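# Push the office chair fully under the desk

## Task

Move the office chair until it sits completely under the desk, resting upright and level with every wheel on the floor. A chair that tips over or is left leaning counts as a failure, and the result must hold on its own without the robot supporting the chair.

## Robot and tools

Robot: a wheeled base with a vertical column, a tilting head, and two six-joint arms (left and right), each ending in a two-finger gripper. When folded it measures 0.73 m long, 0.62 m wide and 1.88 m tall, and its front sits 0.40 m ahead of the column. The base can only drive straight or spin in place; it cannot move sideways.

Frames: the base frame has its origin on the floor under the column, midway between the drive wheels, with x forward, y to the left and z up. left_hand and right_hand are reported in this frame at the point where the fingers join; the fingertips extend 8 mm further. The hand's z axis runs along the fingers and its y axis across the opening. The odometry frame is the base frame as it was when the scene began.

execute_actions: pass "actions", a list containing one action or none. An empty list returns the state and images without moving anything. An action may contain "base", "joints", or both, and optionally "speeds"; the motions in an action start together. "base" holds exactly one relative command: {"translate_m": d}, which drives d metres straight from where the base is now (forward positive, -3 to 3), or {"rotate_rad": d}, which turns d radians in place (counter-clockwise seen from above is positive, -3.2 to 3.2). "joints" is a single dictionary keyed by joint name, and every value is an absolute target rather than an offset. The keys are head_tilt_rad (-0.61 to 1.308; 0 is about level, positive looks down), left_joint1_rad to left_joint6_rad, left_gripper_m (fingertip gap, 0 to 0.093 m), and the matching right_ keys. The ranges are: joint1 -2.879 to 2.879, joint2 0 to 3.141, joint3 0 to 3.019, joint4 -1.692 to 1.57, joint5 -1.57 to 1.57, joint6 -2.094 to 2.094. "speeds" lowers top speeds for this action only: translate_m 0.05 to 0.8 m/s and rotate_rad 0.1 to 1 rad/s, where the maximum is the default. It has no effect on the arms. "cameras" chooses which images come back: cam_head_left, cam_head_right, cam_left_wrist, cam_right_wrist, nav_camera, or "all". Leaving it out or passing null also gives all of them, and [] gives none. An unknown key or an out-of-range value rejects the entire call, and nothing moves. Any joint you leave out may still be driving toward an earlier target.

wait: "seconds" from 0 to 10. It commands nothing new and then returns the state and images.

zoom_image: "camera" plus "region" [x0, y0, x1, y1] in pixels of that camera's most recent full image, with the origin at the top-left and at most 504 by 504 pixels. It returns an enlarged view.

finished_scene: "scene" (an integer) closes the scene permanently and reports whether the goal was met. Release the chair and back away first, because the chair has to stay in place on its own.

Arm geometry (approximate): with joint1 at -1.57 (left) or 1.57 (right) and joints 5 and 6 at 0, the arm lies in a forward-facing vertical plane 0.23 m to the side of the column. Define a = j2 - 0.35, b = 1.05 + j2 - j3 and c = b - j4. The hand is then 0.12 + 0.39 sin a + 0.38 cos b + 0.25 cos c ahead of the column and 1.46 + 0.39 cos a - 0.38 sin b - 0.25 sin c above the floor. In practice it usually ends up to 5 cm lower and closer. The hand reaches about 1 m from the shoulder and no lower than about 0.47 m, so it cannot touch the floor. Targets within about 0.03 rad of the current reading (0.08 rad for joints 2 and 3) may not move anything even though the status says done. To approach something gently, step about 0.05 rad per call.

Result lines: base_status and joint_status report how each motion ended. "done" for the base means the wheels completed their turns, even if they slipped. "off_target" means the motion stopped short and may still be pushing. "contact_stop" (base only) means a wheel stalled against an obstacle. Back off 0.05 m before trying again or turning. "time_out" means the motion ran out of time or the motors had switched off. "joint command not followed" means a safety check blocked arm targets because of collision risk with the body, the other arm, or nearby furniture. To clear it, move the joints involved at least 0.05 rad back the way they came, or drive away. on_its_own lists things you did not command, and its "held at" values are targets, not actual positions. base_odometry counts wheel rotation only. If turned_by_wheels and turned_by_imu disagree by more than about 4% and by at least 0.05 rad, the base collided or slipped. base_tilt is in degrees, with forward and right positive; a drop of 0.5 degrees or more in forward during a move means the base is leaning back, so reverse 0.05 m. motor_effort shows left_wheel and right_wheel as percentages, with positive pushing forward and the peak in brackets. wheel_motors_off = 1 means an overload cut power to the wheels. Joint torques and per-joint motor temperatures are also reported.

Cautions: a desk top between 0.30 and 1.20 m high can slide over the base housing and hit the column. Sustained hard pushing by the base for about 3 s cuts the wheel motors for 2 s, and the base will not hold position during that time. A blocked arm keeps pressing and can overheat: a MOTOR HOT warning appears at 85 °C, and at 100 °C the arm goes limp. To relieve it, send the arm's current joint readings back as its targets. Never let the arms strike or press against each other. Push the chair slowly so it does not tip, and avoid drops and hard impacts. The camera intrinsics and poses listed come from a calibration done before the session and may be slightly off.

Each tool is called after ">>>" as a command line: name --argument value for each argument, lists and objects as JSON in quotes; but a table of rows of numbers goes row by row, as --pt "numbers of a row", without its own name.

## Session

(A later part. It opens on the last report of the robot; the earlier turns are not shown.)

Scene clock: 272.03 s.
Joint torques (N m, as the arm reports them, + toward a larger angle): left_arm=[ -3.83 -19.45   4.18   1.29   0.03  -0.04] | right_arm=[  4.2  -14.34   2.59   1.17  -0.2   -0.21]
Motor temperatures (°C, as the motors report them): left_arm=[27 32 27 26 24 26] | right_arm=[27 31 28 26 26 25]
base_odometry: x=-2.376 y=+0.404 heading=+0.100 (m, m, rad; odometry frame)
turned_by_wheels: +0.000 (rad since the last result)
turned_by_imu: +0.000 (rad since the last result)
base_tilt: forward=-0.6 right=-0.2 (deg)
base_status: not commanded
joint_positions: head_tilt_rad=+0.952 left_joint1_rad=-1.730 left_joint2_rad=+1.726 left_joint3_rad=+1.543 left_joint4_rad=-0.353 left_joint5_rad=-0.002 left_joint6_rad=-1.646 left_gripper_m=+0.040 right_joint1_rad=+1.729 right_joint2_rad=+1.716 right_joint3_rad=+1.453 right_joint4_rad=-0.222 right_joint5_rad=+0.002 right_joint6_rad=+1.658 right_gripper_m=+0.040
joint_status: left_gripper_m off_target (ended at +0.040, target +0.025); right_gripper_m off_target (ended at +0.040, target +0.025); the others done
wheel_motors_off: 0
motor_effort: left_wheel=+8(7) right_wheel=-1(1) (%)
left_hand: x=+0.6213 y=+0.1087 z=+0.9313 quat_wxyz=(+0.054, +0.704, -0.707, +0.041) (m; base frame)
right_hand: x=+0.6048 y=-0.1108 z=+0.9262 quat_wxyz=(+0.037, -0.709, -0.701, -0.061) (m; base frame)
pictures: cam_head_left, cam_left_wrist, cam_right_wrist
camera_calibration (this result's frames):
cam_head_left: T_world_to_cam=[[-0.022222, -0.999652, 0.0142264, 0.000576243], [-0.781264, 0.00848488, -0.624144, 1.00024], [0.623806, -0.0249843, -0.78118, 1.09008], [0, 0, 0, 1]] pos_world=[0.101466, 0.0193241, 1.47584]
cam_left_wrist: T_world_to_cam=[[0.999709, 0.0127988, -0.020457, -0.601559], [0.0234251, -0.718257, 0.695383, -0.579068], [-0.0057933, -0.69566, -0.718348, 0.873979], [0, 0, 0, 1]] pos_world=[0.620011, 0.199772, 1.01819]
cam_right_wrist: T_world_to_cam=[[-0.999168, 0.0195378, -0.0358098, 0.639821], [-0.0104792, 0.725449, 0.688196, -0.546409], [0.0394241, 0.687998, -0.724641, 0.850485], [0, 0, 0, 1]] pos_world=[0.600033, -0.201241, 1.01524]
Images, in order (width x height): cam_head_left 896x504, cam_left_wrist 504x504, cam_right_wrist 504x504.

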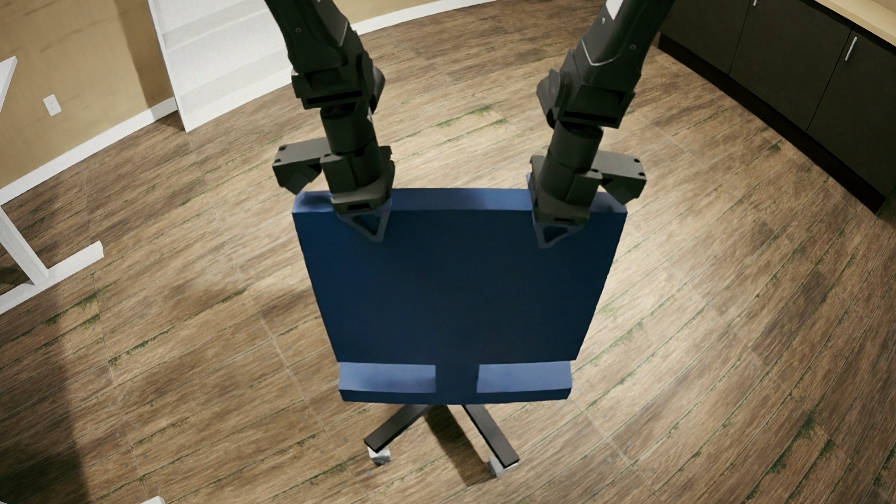

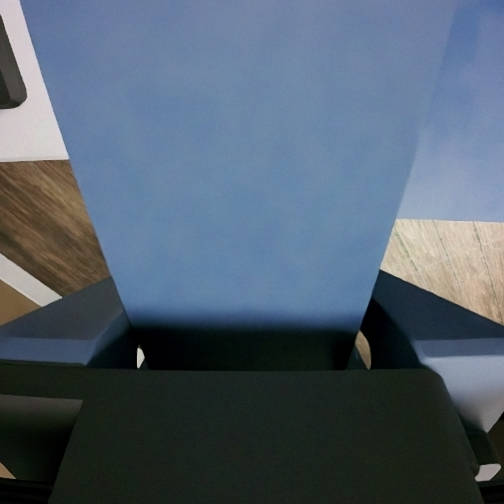

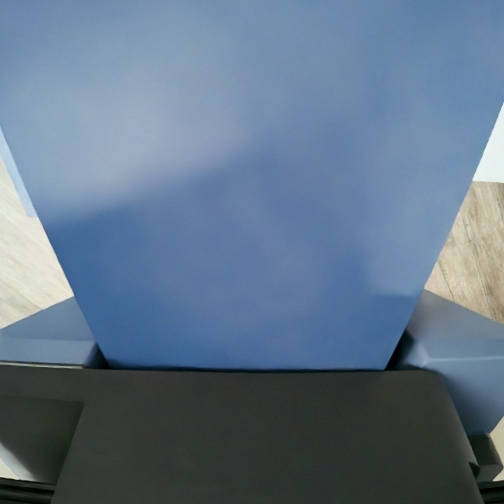

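>>> execute_actions --actions '[{"base": {"translate_m": 1.45}, "speeds": {"translate_m": 0.5}, "joints": {"head_tilt_rad": 0.85}}]' --cameras '["cam_head_left", "nav_camera"]'

Scene clock: 295.47 s.
Joint torques (N m, as the arm reports them, + toward a larger angle): left_arm=[ -3.44 -19.75   3.95   0.92  -0.05  -0.53] | right_arm=[  3.68 -14.22   3.14   1.3   -0.4   -0.83]
Motor temperatures (°C, as the motors report them): left_arm=[27 32 27 26 24 26] | right_arm=[27 31 29 26 26 25]
base_odometry: x=-0.933 y=+0.549 heading=+0.100 (m, m, rad; odometry frame)
turned_by_wheels: +0.000 (rad since the last result)
turned_by_imu: +0.003 (rad since the last result)
base_tilt: forward=-0.7 right=+0.0 (deg)
base_status: done
joint_positions: head_tilt_rad=+0.865 left_joint1_rad=-1.734 left_joint2_rad=+1.728 left_joint3_rad=+1.546 left_joint4_rad=-0.345 left_joint5_rad=+0.002 left_joint6_rad=-1.604 left_gripper_m=+0.039 right_joint1_rad=+1.727 right_joint2_rad=+1.713 right_joint3_rad=+1.440 right_joint4_rad=-0.233 right_joint5_rad=+0.007 right_joint6_rad=+1.712 right_gripper_m=+0.040
joint_status: all done
wheel_motors_off: 0
motor_effort: left_wheel=-2(50) right_wheel=+0(59) (%)
left_hand: x=+0.6238 y=+0.1047 z=+0.9313 quat_wxyz=(+0.053, +0.688, -0.722, +0.048) (m; base frame)
right_hand: x=+0.5954 y=-0.1136 z=+0.9255 quat_wxyz=(+0.043, -0.728, -0.683, -0.049) (m; base frame)
pictures: cam_head_left, nav_camera
camera_calibration (this result's frames):
cam_head_left: T_world_to_cam=[[-0.023373, -0.999652, 0.0122437, 0.00368715], [-0.724135, 0.00848488, -0.689606, 1.0982], [0.689262, -0.0249843, -0.724081, 0.99888], [0, 0, 0, 1]] pos_world=[0.106841, 0.0193241, 1.48055]
Images, in order (width x height): cam_head_left 896x504, nav_camera 896x504.

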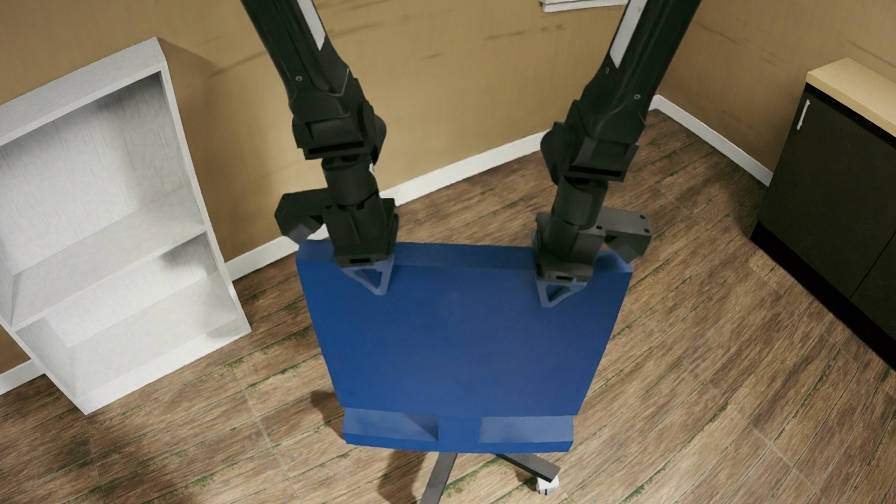

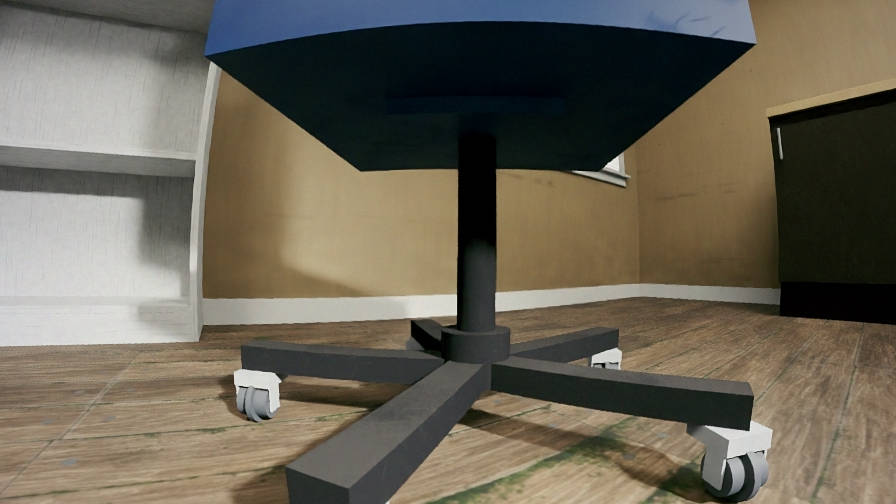

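>>> execute_actions --actions '[{"base": {"rotate_rad": 2.06}, "speeds": {"rotate_rad": 0.55}, "joints": {"head_tilt_rad": 0.75}}]' --cameras '["cam_head_left", "nav_camera"]'

Scene clock: 310.30 s.
Joint torques (N m, as the arm reports them, + toward a larger angle): left_arm=[ -3.58 -19.69   2.75   0.44  -0.11  -0.37] | right_arm=[  4.3  -15.22   1.36   1.63  -1.11  -0.74]
Motor temperatures (°C, as the motors report them): left_arm=[27 33 27 26 24 26] | right_arm=[27 32 29 26 27 26]
base_odometry: x=-0.933 y=+0.549 heading=+2.160 (m, m, rad; odometry frame)
turned_by_wheels: +2.060 (rad since the last result)
turned_by_imu: +2.014 (rad since the last result)
base_tilt: forward=-0.6 right=+0.1 (deg)
base_status: done
joint_positions: head_tilt_rad=+0.766 left_joint1_rad=-1.734 left_joint2_rad=+1.732 left_joint3_rad=+1.564 left_joint4_rad=-0.332 left_joint5_rad=+0.003 left_joint6_rad=-1.619 left_gripper_m=+0.039 right_joint1_rad=+1.728 right_joint2_rad=+1.722 right_joint3_rad=+1.470 right_joint4_rad=-0.233 right_joint5_rad=+0.027 right_joint6_rad=+1.703 right_gripper_m=+0.040
joint_status: all done
wheel_motors_off: 0
motor_effort: left_wheel=-1(72) right_wheel=+0(63) (%)
left_hand: x=+0.6359 y=+0.1033 z=+0.9317 quat_wxyz=(+0.044, +0.694, -0.716, +0.059) (m; base frame)
right_hand: x=+0.6092 y=-0.1153 z=+0.9243 quat_wxyz=(+0.028, -0.726, -0.686, -0.051) (m; base frame)
pictures: cam_head_left, nav_camera
camera_calibration (this result's frames):
cam_head_left: T_world_to_cam=[[-0.0244615, -0.999652, 0.00989163, 0.00736374], [-0.652989, 0.00848488, -0.75732, 1.19892], [0.756972, -0.0249843, -0.652969, 0.885981], [0, 0, 0, 1]] pos_world=[0.112399, 0.0193241, 1.48641]
Images, in order (width x height): cam_head_left 896x504, nav_camera 896x504.

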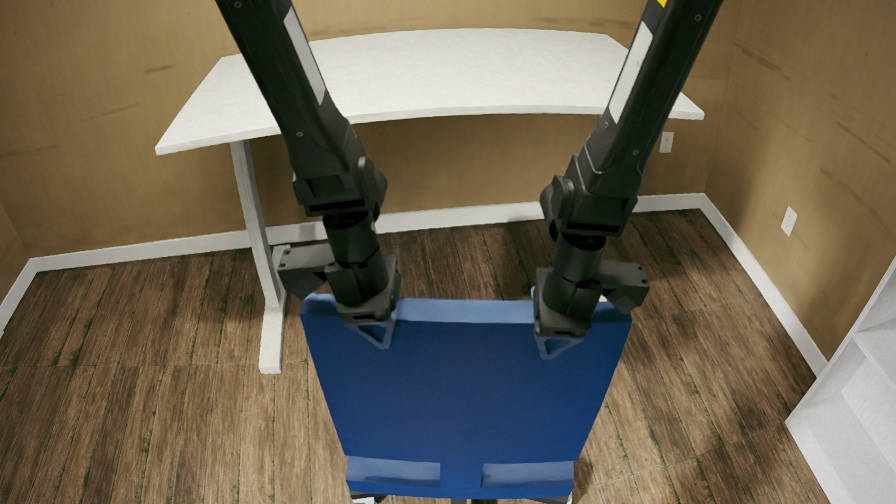

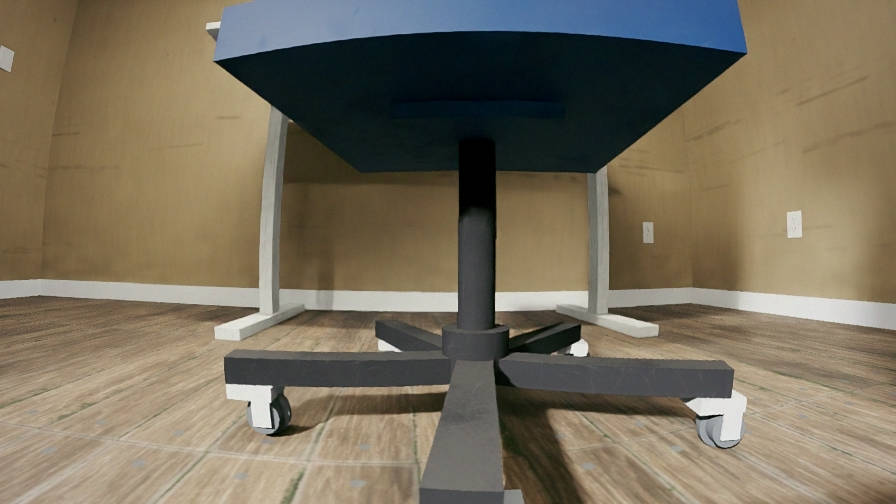

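>>> execute_actions --actions '[{"base": {"translate_m": 0.48}, "speeds": {"translate_m": 0.5}}]' --cameras '[]'

>>> execute_actions --actions '[{"base": {"rotate_rad": 0.16}, "speeds": {"rotate_rad": 0.4}, "joints": {"head_tilt_rad": 0.9}}]'

Scene clock: 331.07 s.
Joint torques (N m, as the arm reports them, + toward a larger angle): left_arm=[ -4.31 -19.31   4.89   0.93   0.2    0.24] | right_arm=[  4.15 -15.33   1.68   1.61  -0.19  -0.09]
Motor temperatures (°C, as the motors report them): left_arm=[27 33 27 26 24 26] | right_arm=[27 32 28 26 28 26]
base_odometry: x=-1.200 y=+0.948 heading=+2.161 (m, m, rad; odometry frame)
turned_by_wheels: +0.001 (rad since the last result)
turned_by_imu: +0.002 (rad since the last result)
base_tilt: forward=-0.6 right=-0.2 (deg)
base_status: done
joint_positions: head_tilt_rad=+0.766 left_joint1_rad=-1.722 left_joint2_rad=+1.724 left_joint3_rad=+1.530 left_joint4_rad=-0.346 left_joint5_rad=-0.007 left_joint6_rad=-1.670 left_gripper_m=+0.040 right_joint1_rad=+1.738 right_joint2_rad=+1.722 right_joint3_rad=+1.466 right_joint4_rad=-0.232 right_joint5_rad=+0.002 right_joint6_rad=+1.647 right_gripper_m=+0.040
joint_status: not commanded
wheel_motors_off: 0
motor_effort: left_wheel=+1(58) right_wheel=-2(50) (%)
left_hand: x=+0.6168 y=+0.1154 z=+0.9300 quat_wxyz=(+0.051, +0.714, -0.698, +0.035) (m; base frame)
right_hand: x=+0.6063 y=-0.1037 z=+0.9253 quat_wxyz=(+0.041, -0.703, -0.707, -0.062) (m; base frame)
pictures: none
No camera images: the call's "cameras" was empty. Leave "cameras" out to get every camera's image.

Scene clock: 332.53 s.
Joint torques (N m, as the arm reports them, + toward a larger angle): left_arm=[ -0.29 -21.58   2.18   0.34  -0.79  -0.87] | right_arm=[  7.17 -13.96   4.99   1.49  -0.79  -1.19]
Motor temperatures (°C, as the motors report them): left_arm=[27 33 27 26 24 26] | right_arm=[27 32 28 26 28 26]
base_odometry: x=-1.200 y=+0.948 heading=+2.319 (m, m, rad; odometry frame)
turned_by_wheels: +0.158 (rad since the last result)
turned_by_imu: +0.153 (rad since the last result)
base_tilt: forward=-0.8 right=-0.1 (deg)
base_status: done
joint_positions: head_tilt_rad=+0.901 left_joint1_rad=-1.776 left_joint2_rad=+1.750 left_joint3_rad=+1.575 left_joint4_rad=-0.330 left_joint5_rad=+0.022 left_joint6_rad=-1.575 left_gripper_m=+0.039 right_joint1_rad=+1.684 right_joint2_rad=+1.703 right_joint3_rad=+1.416 right_joint4_rad=-0.234 right_joint5_rad=+0.018 right_joint6_rad=+1.740 right_gripper_m=+0.040
joint_status: all done
wheel_motors_off: 0
motor_effort: left_wheel=-2(58) right_wheel=+7(49) (%)
left_hand: x=+0.6300 y=+0.0687 z=+0.9298 quat_wxyz=(+0.065, +0.669, -0.737, +0.077) (m; base frame)
right_hand: x=+0.5877 y=-0.1473 z=+0.9241 quat_wxyz=(+0.030, -0.745, -0.665, -0.027) (m; base frame)
pictures: cam_head_left, cam_head_right, cam_left_wrist, cam_right_wrist, nav_camera
camera_calibration (this result's frames):
cam_head_left: T_world_to_cam=[[-0.0229137, -0.999652, 0.0130832, 0.00237128], [-0.748667, 0.00848488, -0.662892, 1.05829], [0.66255, -0.0249843, -0.748601, 1.03797], [0, 0, 0, 1]] pos_world=[0.104648, 0.0193241, 1.47853]
cam_head_right: T_world_to_cam=[[-0.0196993, -0.999806, -0.000826329, -0.0263016], [-0.733955, 0.0150224, -0.679032, 1.07807], [0.678913, -0.01277, -0.734108, 1.0169], [0, 0, 0, 1]] pos_world=[0.100346, -0.0295058, 1.47854]
cam_left_wrist: T_world_to_cam=[[0.996872, -0.0758691, 0.0221287, -0.641492], [-0.0672956, -0.668085, 0.741036, -0.595683], [-0.0414379, -0.740207, -0.671101, 0.826678], [0, 0, 0, 1]] pos_world=[0.633654, 0.165276, 1.0104]
cam_right_wrist: T_world_to_cam=[[-0.9929, 0.11884, 0.00516551, 0.59647], [0.0941242, 0.758367, 0.644996, -0.535349], [0.0727338, 0.640903, -0.764168, 0.884816], [0, 0, 0, 1]] pos_world=[0.578269, -0.231974, 1.01837]
Images, in order (width x height): cam_head_left 896x504, cam_head_right 896x504, cam_left_wrist 504x504, cam_right_wrist 504x504, nav_camera 896x504.

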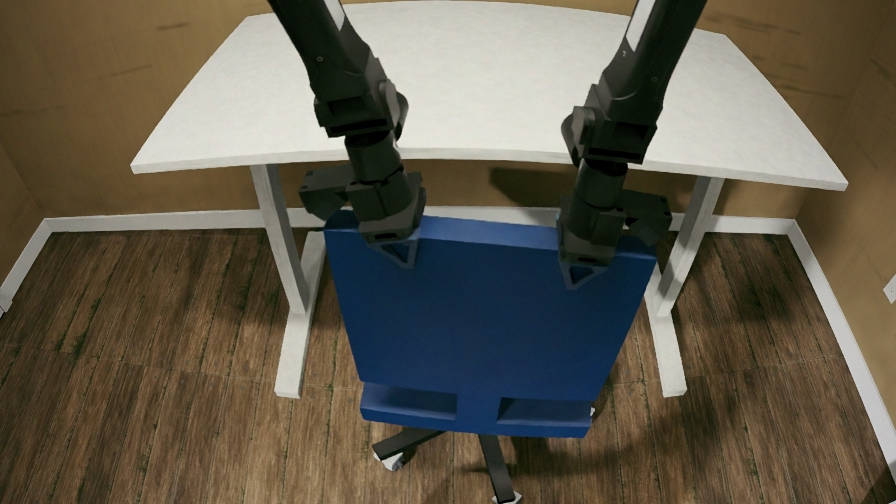

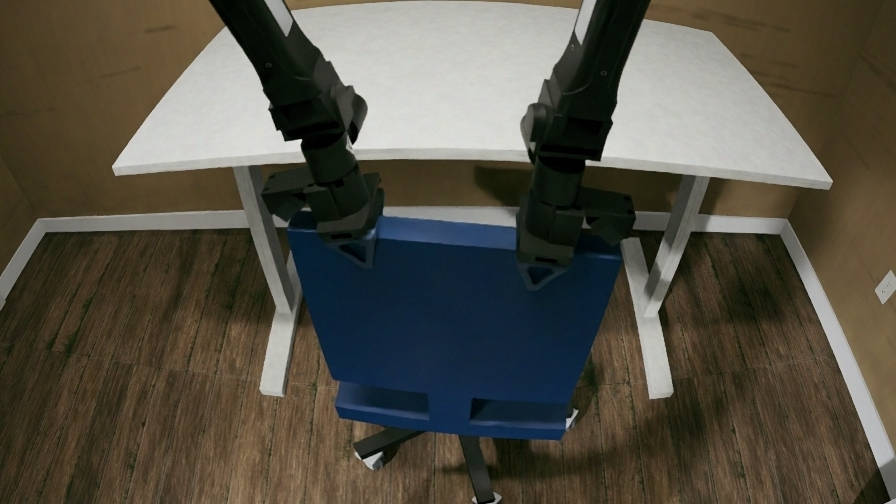

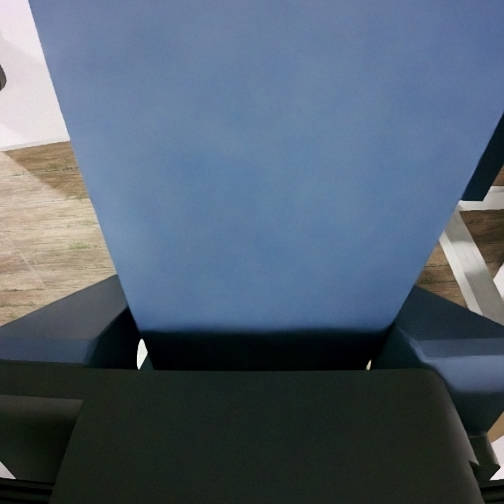

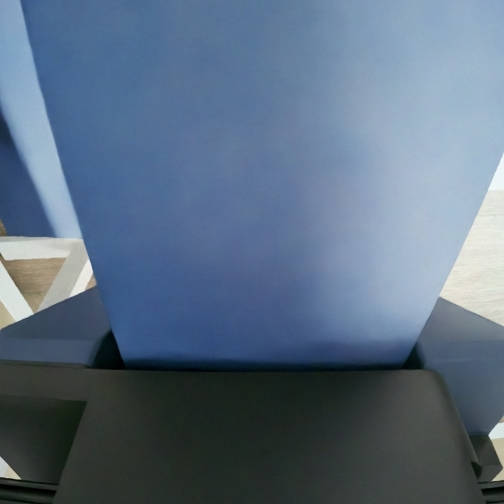

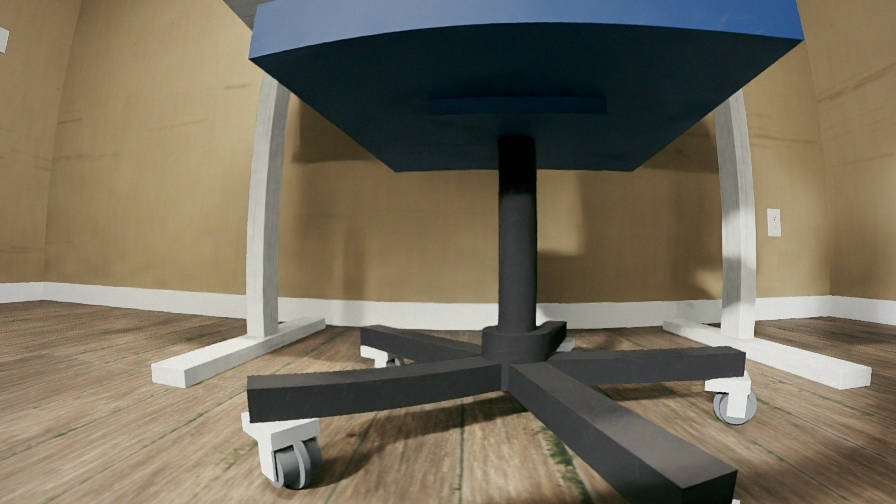

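>>> execute_actions --actions '[{"base": {"translate_m": 0.09}, "speeds": {"translate_m": 0.2}, "joints": {"left_gripper_m": 0.052, "right_gripper_m": 0.052}}]' --cameras '["cam_head_left", "cam_left_wrist", "cam_right_wrist"]'

Scene clock: 356.60 s.
Joint torques (N m, as the arm reports them, + toward a larger angle): left_arm=[ -3.22 -20.22   4.41   1.34  -0.06  -0.1 ] | right_arm=[  5.09 -14.64   4.67   1.6   -0.18  -0.23]
Motor temperatures (°C, as the motors report them): left_arm=[27 34 26 26 25 27] | right_arm=[27 32 29 26 28 27]
base_odometry: x=-1.261 y=+1.014 heading=+2.319 (m, m, rad; odometry frame)
turned_by_wheels: +0.000 (rad since the last result)
turned_by_imu: +0.001 (rad since the last result)
base_tilt: forward=-0.6 right=+0.0 (deg)
base_status: done
joint_positions: head_tilt_rad=+0.902 left_joint1_rad=-1.738 left_joint2_rad=+1.734 left_joint3_rad=+1.536 left_joint4_rad=-0.357 left_joint5_rad=+0.002 left_joint6_rad=-1.638 left_gripper_m=+0.052 right_joint1_rad=+1.713 right_joint2_rad=+1.706 right_joint3_rad=+1.417 right_joint4_rad=-0.236 right_joint5_rad=+0.002 right_joint6_rad=+1.663 right_gripper_m=+0.052
joint_status: all done
wheel_motors_off: 0
motor_effort: left_wheel=+0(44) right_wheel=+0(58) (%)
left_hand: x=+0.6112 y=+0.1024 z=+0.9272 quat_wxyz=(+0.064, +0.699, -0.712, +0.038) (m; base frame)
right_hand: x=+0.5851 y=-0.1235 z=+0.9257 quat_wxyz=(+0.045, -0.713, -0.698, -0.041) (m; base frame)
pictures: cam_head_left, cam_left_wrist, cam_right_wrist
camera_calibration (this result's frames):
cam_head_left: T_world_to_cam=[[-0.0229027, -0.999652, 0.0131025, 0.00234113], [-0.749223, 0.00848488, -0.662264, 1.05735], [0.661922, -0.0249843, -0.749156, 1.03886], [0, 0, 0, 1]] pos_world=[0.104596, 0.0193241, 1.47848]
cam_left_wrist: T_world_to_cam=[[0.999257, -0.00240227, -0.0384791, -0.572892], [0.0253085, -0.712037, 0.701686, -0.58822], [-0.0290842, -0.702138, -0.711447, 0.875077], [0, 0, 0, 1]] pos_world=[0.612804, 0.194214, 1.01327]
cam_right_wrist: T_world_to_cam=[[-0.999621, 0.0270898, 0.00490727, 0.583911], [0.0232705, 0.736156, 0.676411, -0.544549], [0.0147114, 0.676269, -0.736508, 0.883694], [0, 0, 0, 1]] pos_world=[0.583361, -0.21256, 1.01632]
Images, in order (width x height): cam_head_left 896x504, cam_left_wrist 504x504, cam_right_wrist 504x504.

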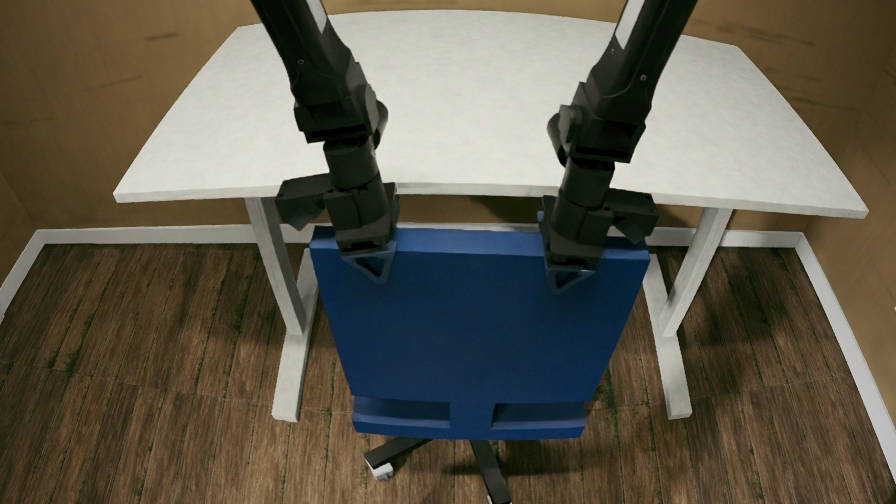

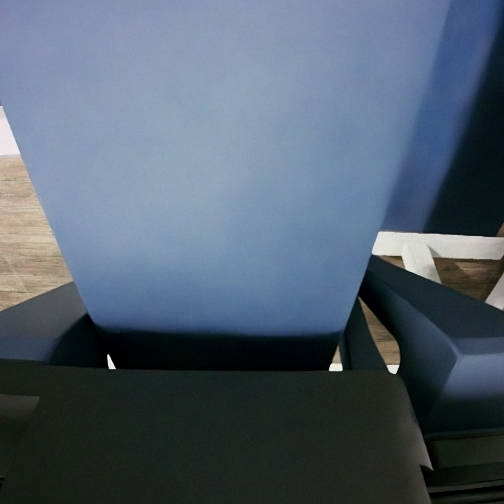

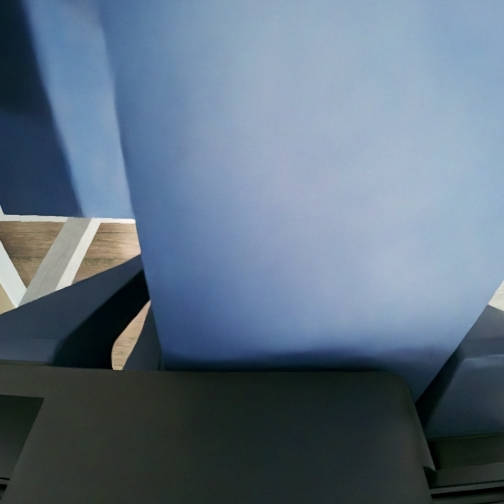

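>>> execute_actions --actions '[{"base": {"translate_m": 0.06}, "speeds": {"translate_m": 0.15}, "joints": {"left_joint2_rad": 1.645, "right_joint2_rad": 1.63}}]' --cameras '["cam_head_left", "cam_left_wrist", "cam_right_wrist"]'

Scene clock: 368.07 s.
Joint torques (N m, as the arm reports them, + toward a larger angle): left_arm=[ -3.4  -22.28   6.94   2.1   -0.01  -0.06] | right_arm=[  4.56 -18.59   5.21   1.72  -0.01  -0.25]
Motor temperatures (°C, as the motors report them): left_arm=[27 34 27 26 24 27] | right_arm=[27 32 30 26 27 26]
base_odometry: x=-1.302 y=+1.058 heading=+2.319 (m, m, rad; odometry frame)
turned_by_wheels: +0.001 (rad since the last result)
turned_by_imu: +0.001 (rad since the last result)
base_tilt: forward=-0.7 right=+0.0 (deg)
base_status: done
joint_positions: head_tilt_rad=+0.902 left_joint1_rad=-1.735 left_joint2_rad=+1.690 left_joint3_rad=+1.499 left_joint4_rad=-0.378 left_joint5_rad=+0.000 left_joint6_rad=-1.646 left_gripper_m=+0.052 right_joint1_rad=+1.723 right_joint2_rad=+1.683 right_joint3_rad=+1.416 right_joint4_rad=-0.237 right_joint5_rad=-0.003 right_joint6_rad=+1.660 right_gripper_m=+0.052
joint_status: all done
wheel_motors_off: 0
motor_effort: left_wheel=+1(45) right_wheel=+0(36) (%)
left_hand: x=+0.6074 y=+0.1074 z=+0.9446 quat_wxyz=(+0.067, +0.702, -0.709, +0.031) (m; base frame)
right_hand: x=+0.5953 y=-0.1165 z=+0.9371 quat_wxyz=(+0.044, -0.710, -0.700, -0.053) (m; base frame)
pictures: cam_head_left, cam_left_wrist, cam_right_wrist
camera_calibration (this result's frames):
cam_head_left: T_world_to_cam=[[-0.0228999, -0.999652, 0.0131073, 0.00233351], [-0.749363, 0.00848488, -0.662105, 1.05711], [0.661763, -0.0249843, -0.749297, 1.03909], [0, 0, 0, 1]] pos_world=[0.104583, 0.0193241, 1.47847]
cam_left_wrist: T_world_to_cam=[[0.998582, 0.00508379, -0.0529919, -0.555097], [0.0406523, -0.715519, 0.69741, -0.601612], [-0.0343712, -0.698575, -0.714711, 0.896783], [0, 0, 0, 1]] pos_world=[0.60959, 0.198828, 1.03109]
cam_right_wrist: T_world_to_cam=[[-0.999665, 0.0214477, -0.0144724, 0.611395], [0.00563947, 0.726512, 0.687131, -0.558306], [0.0252517, 0.686819, -0.72639, 0.872649], [0, 0, 0, 1]] pos_world=[0.592303, -0.206849, 1.02636]
Images, in order (width x height): cam_head_left 896x504, cam_left_wrist 504x504, cam_right_wrist 504x504.

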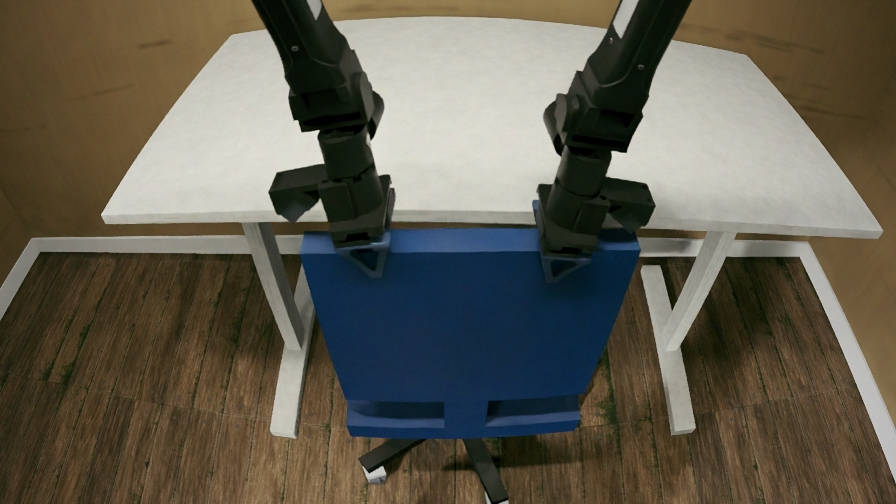

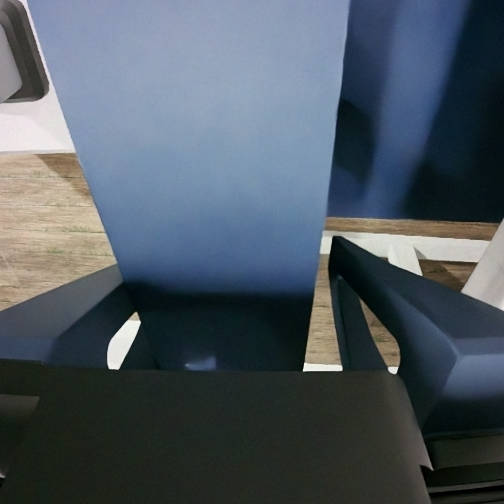

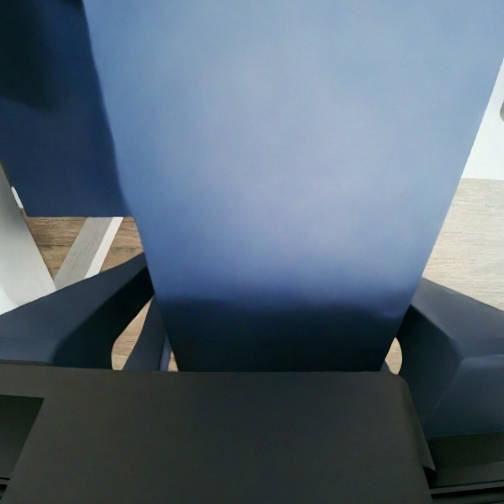

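>>> execute_actions --actions '[{"base": {"translate_m": 0.07}, "speeds": {"translate_m": 0.15}, "joints": {"right_joint2_rad": 1.595}}]' --cameras '["cam_head_left", "cam_left_wrist", "cam_right_wrist"]'

Scene clock: 379.57 s.
Joint torques (N m, as the arm reports them, + toward a larger angle): left_arm=[ -3.93 -22.48   7.86   2.55   0.18   0.05] | right_arm=[  3.12 -19.43   8.02   2.28   0.13  -0.43]
Motor temperatures (°C, as the motors report them): left_arm=[27 35 28 26 24 26] | right_arm=[27 34 30 26 27 26]
base_odometry: x=-1.350 y=+1.109 heading=+2.320 (m, m, rad; odometry frame)
turned_by_wheels: +0.000 (rad since the last result)
turned_by_imu: +0.001 (rad since the last result)
base_tilt: forward=-0.8 right=-0.1 (deg)
base_status: done
joint_positions: head_tilt_rad=+0.902 left_joint1_rad=-1.730 left_joint2_rad=+1.694 left_joint3_rad=+1.480 left_joint4_rad=-0.394 left_joint5_rad=-0.006 left_joint6_rad=-1.657 left_gripper_m=+0.052 right_joint1_rad=+1.735 right_joint2_rad=+1.675 right_joint3_rad=+1.372 right_joint4_rad=-0.253 right_joint5_rad=-0.006 right_joint6_rad=+1.679 right_gripper_m=+0.052
joint_status: all done
wheel_motors_off: 0
motor_effort: left_wheel=+4(48) right_wheel=+3(39) (%)
left_hand: x=+0.5904 y=+0.1128 z=+0.9401 quat_wxyz=(+0.076, +0.705, -0.705, +0.013) (m; base frame)
right_hand: x=+0.5683 y=-0.1097 z=+0.9382 quat_wxyz=(+0.065, -0.714, -0.696, -0.037) (m; base frame)
pictures: cam_head_left, cam_left_wrist, cam_right_wrist
camera_calibration (this result's frames):
cam_head_left: T_world_to_cam=[[-0.022899, -0.999652, 0.0131089, 0.00233107], [-0.749408, 0.00848488, -0.662054, 1.05703], [0.661712, -0.0249843, -0.749342, 1.03916], [0, 0, 0, 1]] pos_world=[0.104579, 0.0193241, 1.47847]
cam_left_wrist: T_world_to_cam=[[0.995699, 0.0134017, -0.0916755, -0.501302], [0.0728448, -0.724665, 0.68524, -0.600479], [-0.0572507, -0.688971, -0.722524, 0.916442], [0, 0, 0, 1]] pos_world=[0.595354, 0.202974, 1.02767]
cam_right_wrist: T_world_to_cam=[[-0.998859, 0.0277696, 0.0388405, 0.534465], [0.0469423, 0.719837, 0.692554, -0.59314], [-0.00872687, 0.693588, -0.720319, 0.883847], [0, 0, 0, 1]] pos_world=[0.569412, -0.200903, 1.02667]
Images, in order (width x height): cam_head_left 896x504, cam_left_wrist 504x504, cam_right_wrist 504x504.

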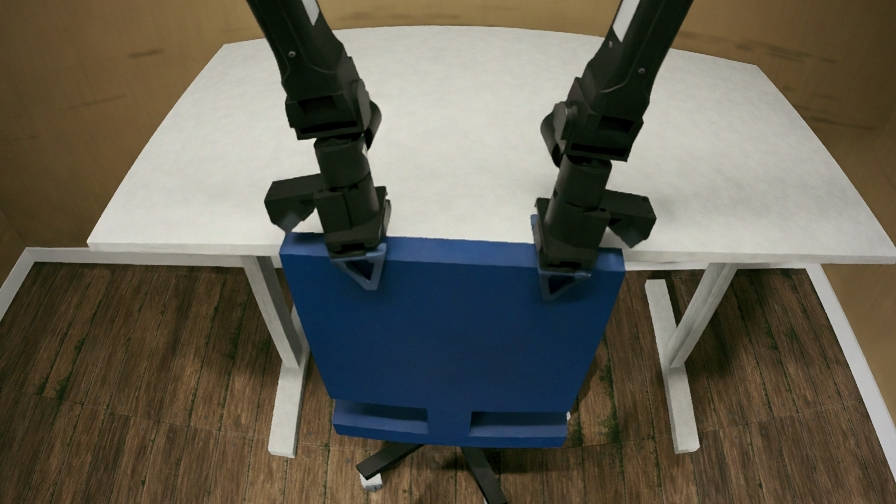

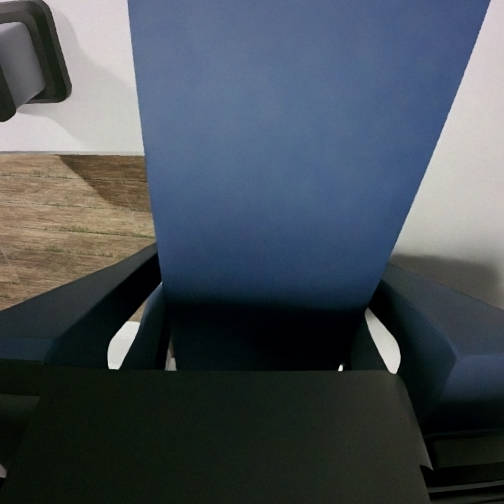

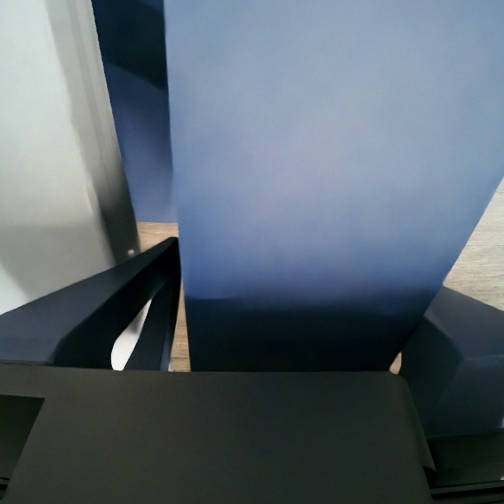

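>>> execute_actions --actions '[{"joints": {"left_joint2_rad": 1.59, "left_joint3_rad": 1.47, "right_joint2_rad": 1.55, "right_joint3_rad": 1.39, "right_joint4_rad": -0.24}}]' --cameras '["cam_head_left", "cam_left_wrist", "cam_right_wrist"]'

Scene clock: 403.33 s.
Joint torques (N m, as the arm reports them, + toward a larger angle): left_arm=[ -3.55 -21.51   4.83   2.46  -0.03   0.03] | right_arm=[  3.06 -19.81   5.58   1.02  -0.14  -0.4 ]
Motor temperatures (°C, as the motors report them): left_arm=[27 36 29 26 24 26] | right_arm=[27 35 32 26 27 26]
base_odometry: x=-1.350 y=+1.109 heading=+2.320 (m, m, rad; odometry frame)
turned_by_wheels: +0.000 (rad since the last result)
turned_by_imu: +0.000 (rad since the last result)
base_tilt: forward=-0.6 right=+0.1 (deg)
base_status: not commanded
joint_positions: head_tilt_rad=+0.902 left_joint1_rad=-1.730 left_joint2_rad=+1.634 left_joint3_rad=+1.438 left_joint4_rad=-0.387 left_joint5_rad=+0.001 left_joint6_rad=-1.656 left_gripper_m=+0.052 right_joint1_rad=+1.735 right_joint2_rad=+1.630 right_joint3_rad=+1.342 right_joint4_rad=-0.260 right_joint5_rad=+0.000 right_joint6_rad=+1.671 right_gripper_m=+0.052
joint_status: all done
wheel_motors_off: 0
motor_effort: left_wheel=+4(4) right_wheel=+4(4) (%)
left_hand: x=+0.5975 y=+0.1144 z=+0.9642 quat_wxyz=(+0.070, +0.706, -0.705, +0.025) (m; base frame)
right_hand: x=+0.5716 y=-0.1132 z=+0.9559 quat_wxyz=(+0.060, -0.711, -0.700, -0.038) (m; base frame)
pictures: cam_head_left, cam_left_wrist, cam_right_wrist
camera_calibration (this result's frames):
cam_head_left: T_world_to_cam=[[-0.022899, -0.999652, 0.0131089, 0.00233107], [-0.749408, 0.00848488, -0.662054, 1.05703], [0.661712, -0.0249843, -0.749342, 1.03916], [0, 0, 0, 1]] pos_world=[0.104579, 0.0193241, 1.47847]
cam_left_wrist: T_world_to_cam=[[0.9976, 0.015456, -0.0674878, -0.530811], [0.0580289, -0.718343, 0.693264, -0.616], [-0.0377643, -0.695517, -0.717517, 0.919685], [0, 0, 0, 1]] pos_world=[0.600014, 0.205361, 1.05112]
cam_right_wrist: T_world_to_cam=[[-0.999375, 0.0202781, 0.0289714, 0.546063], [0.03466, 0.724218, 0.6887, -0.591831], [-0.00701611, 0.689273, -0.724467, 0.901478], [0, 0, 0, 1]] pos_world=[0.572559, -0.203823, 1.04486]
Images, in order (width x height): cam_head_left 896x504, cam_left_wrist 504x504, cam_right_wrist 504x504.

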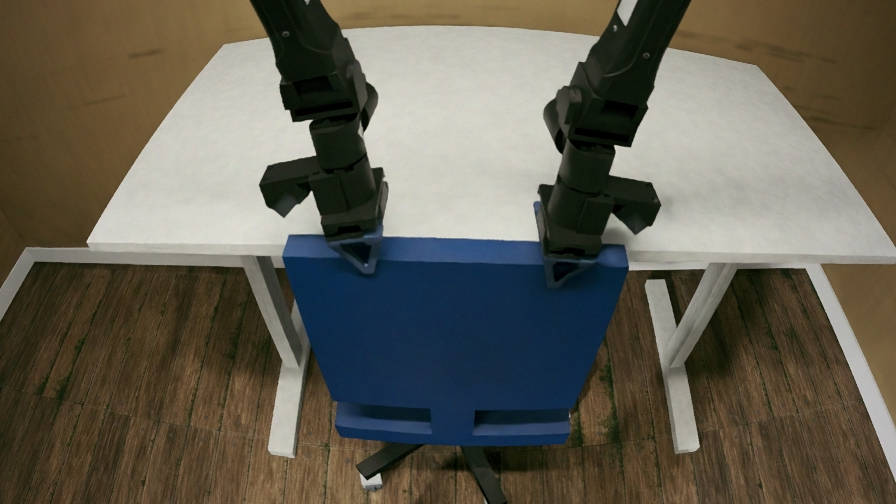

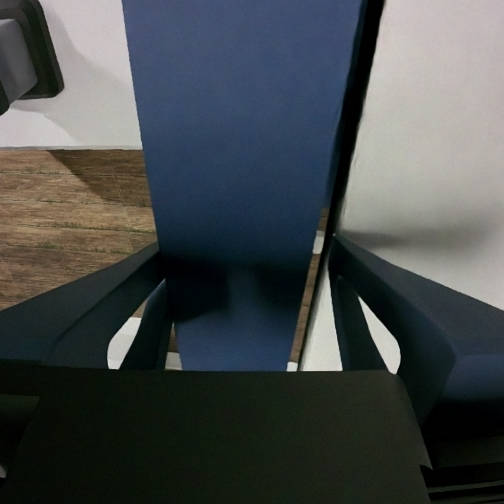

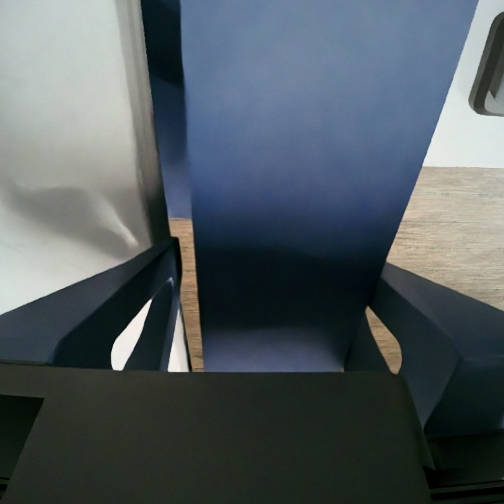

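>>> execute_actions --actions '[{"base": {"translate_m": 0.01}, "joints": {"left_joint2_rad": 1.57, "right_joint2_rad": 1.51}}]' --cameras '["cam_left_wrist", "cam_right_wrist"]'

Scene clock: 415.40 s.
Joint torques (N m, as the arm reports them, + toward a larger angle): left_arm=[ -3.39 -23.13   5.61   2.21  -0.09  -0.02] | right_arm=[  2.74 -21.27   6.58   1.53   0.    -0.32]
Motor temperatures (°C, as the motors report them): left_arm=[27 36 28 26 24 26] | right_arm=[27 36 31 26 27 26]
base_odometry: x=-1.356 y=+1.116 heading=+2.320 (m, m, rad; odometry frame)
turned_by_wheels: +0.000 (rad since the last result)
turned_by_imu: +0.000 (rad since the last result)
base_tilt: forward=-0.7 right=-0.1 (deg)
base_status: done
joint_positions: head_tilt_rad=+0.902 left_joint1_rad=-1.730 left_joint2_rad=+1.631 left_joint3_rad=+1.424 left_joint4_rad=-0.387 left_joint5_rad=+0.003 left_joint6_rad=-1.652 left_gripper_m=+0.052 right_joint1_rad=+1.735 right_joint2_rad=+1.620 right_joint3_rad=+1.327 right_joint4_rad=-0.275 right_joint5_rad=-0.004 right_joint6_rad=+1.671 right_gripper_m=+0.052
joint_status: all done
wheel_motors_off: 0
motor_effort: left_wheel=+3(41) right_wheel=+2(43) (%)
left_hand: x=+0.5902 y=+0.1146 z=+0.9640 quat_wxyz=(+0.074, +0.704, -0.706, +0.021) (m; base frame)
right_hand: x=+0.5634 y=-0.1136 z=+0.9591 quat_wxyz=(+0.068, -0.710, -0.700, -0.032) (m; base frame)
pictures: cam_left_wrist, cam_right_wrist
camera_calibration (this result's frames):
cam_left_wrist: T_world_to_cam=[[0.996871, 0.0101533, -0.0783918, -0.512056], [0.0618283, -0.718051, 0.693239, -0.617477], [-0.0492506, -0.695917, -0.716432, 0.925235], [0, 0, 0, 1]] pos_world=[0.594199, 0.205706, 1.05079]
cam_right_wrist: T_world_to_cam=[[-0.998614, 0.0173884, 0.0496844, 0.517105], [0.0468956, 0.72261, 0.689663, -0.601457], [-0.0239103, 0.691037, -0.722424, 0.911788], [0, 0, 0, 1]] pos_world=[0.566395, -0.204452, 1.04781]
Images, in order (width x height): cam_left_wrist 504x504, cam_right_wrist 504x504.

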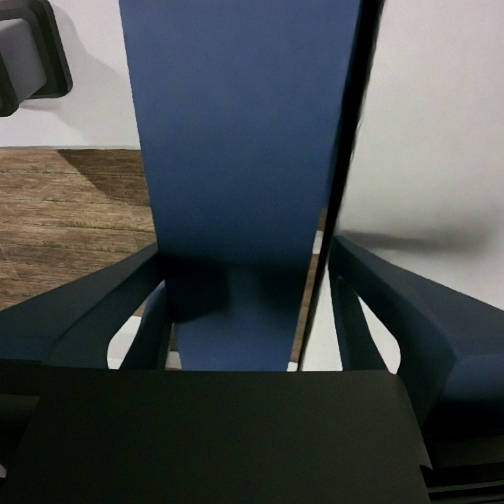

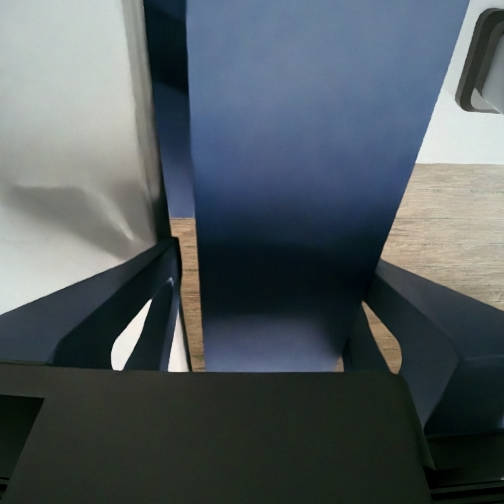

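>>> execute_actions --actions '[{"joints": {"left_joint2_rad": 1.38, "left_joint3_rad": 1.34, "left_joint4_rad": -0.42, "right_joint2_rad": 1.34, "right_joint3_rad": 1.27, "right_joint4_rad": -0.36}}]' --cameras '["cam_head_left", "cam_left_wrist", "cam_right_wrist"]'

Scene clock: 425.83 s.
Joint torques (N m, as the arm reports them, + toward a larger angle): left_arm=[ -3.18 -17.91   4.18   0.7   -0.13   0.01] | right_arm=[  2.76 -13.11   4.33   0.32  -0.06  -0.24]
Motor temperatures (°C, as the motors report them): left_arm=[27 36 28 26 24 26] | right_arm=[27 36 31 26 27 26]
base_odometry: x=-1.356 y=+1.116 heading=+2.320 (m, m, rad; odometry frame)
turned_by_wheels: +0.000 (rad since the last result)
turned_by_imu: +0.000 (rad since the last result)
base_tilt: forward=-0.7 right=+0.0 (deg)
base_status: not commanded
joint_positions: head_tilt_rad=+0.902 left_joint1_rad=-1.730 left_joint2_rad=+1.376 left_joint3_rad=+1.340 left_joint4_rad=-0.416 left_joint5_rad=+0.003 left_joint6_rad=-1.651 left_gripper_m=+0.052 right_joint1_rad=+1.735 right_joint2_rad=+1.315 right_joint3_rad=+1.266 right_joint4_rad=-0.356 right_joint5_rad=-0.002 right_joint6_rad=+1.659 right_gripper_m=+0.052
joint_status: all done
wheel_motors_off: 0
motor_effort: left_wheel=+0(3) right_wheel=+0(3) (%)
left_hand: x=+0.6461 y=+0.1261 z=+1.0785 quat_wxyz=(+0.029, +0.707, -0.703, +0.075) (m; base frame)
right_hand: x=+0.6405 y=-0.1273 z=+1.0972 quat_wxyz=(+0.015, -0.709, -0.699, -0.093) (m; base frame)
pictures: cam_head_left, cam_left_wrist, cam_right_wrist
camera_calibration (this result's frames):
cam_head_left: T_world_to_cam=[[-0.0228982, -0.999652, 0.0131103, 0.00232875], [-0.749451, 0.00848488, -0.662005, 1.05696], [0.661664, -0.0249843, -0.749384, 1.03923], [0, 0, 0, 1]] pos_world=[0.104575, 0.0193241, 1.47846]
cam_left_wrist: T_world_to_cam=[[0.997712, 0.0290894, 0.0610332, -0.712185], [-0.0223719, -0.709822, 0.704026, -0.650383], [0.0638024, -0.70378, -0.707547, 0.936369], [0, 0, 0, 1]] pos_world=[0.636262, 0.218059, 1.16388]
cam_right_wrist: T_world_to_cam=[[-0.993238, 0.0294935, -0.112288, 0.76334], [-0.0575379, 0.715003, 0.69675, -0.632235], [0.100836, 0.698499, -0.708471, 0.92862], [0, 0, 0, 1]] pos_world=[0.628162, -0.219104, 1.18412]
Images, in order (width x height): cam_head_left 896x504, cam_left_wrist 504x504, cam_right_wrist 504x504.

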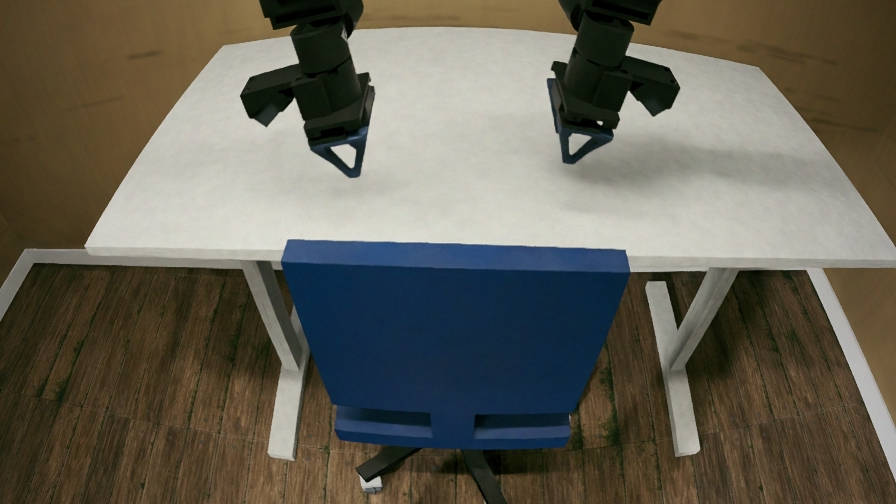

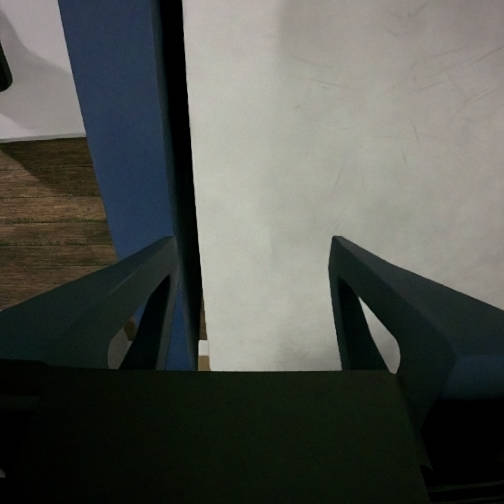

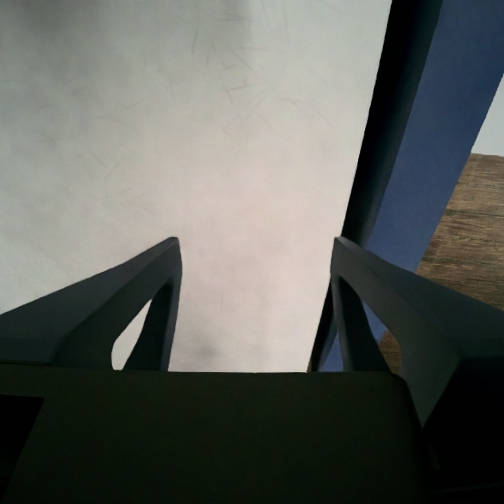

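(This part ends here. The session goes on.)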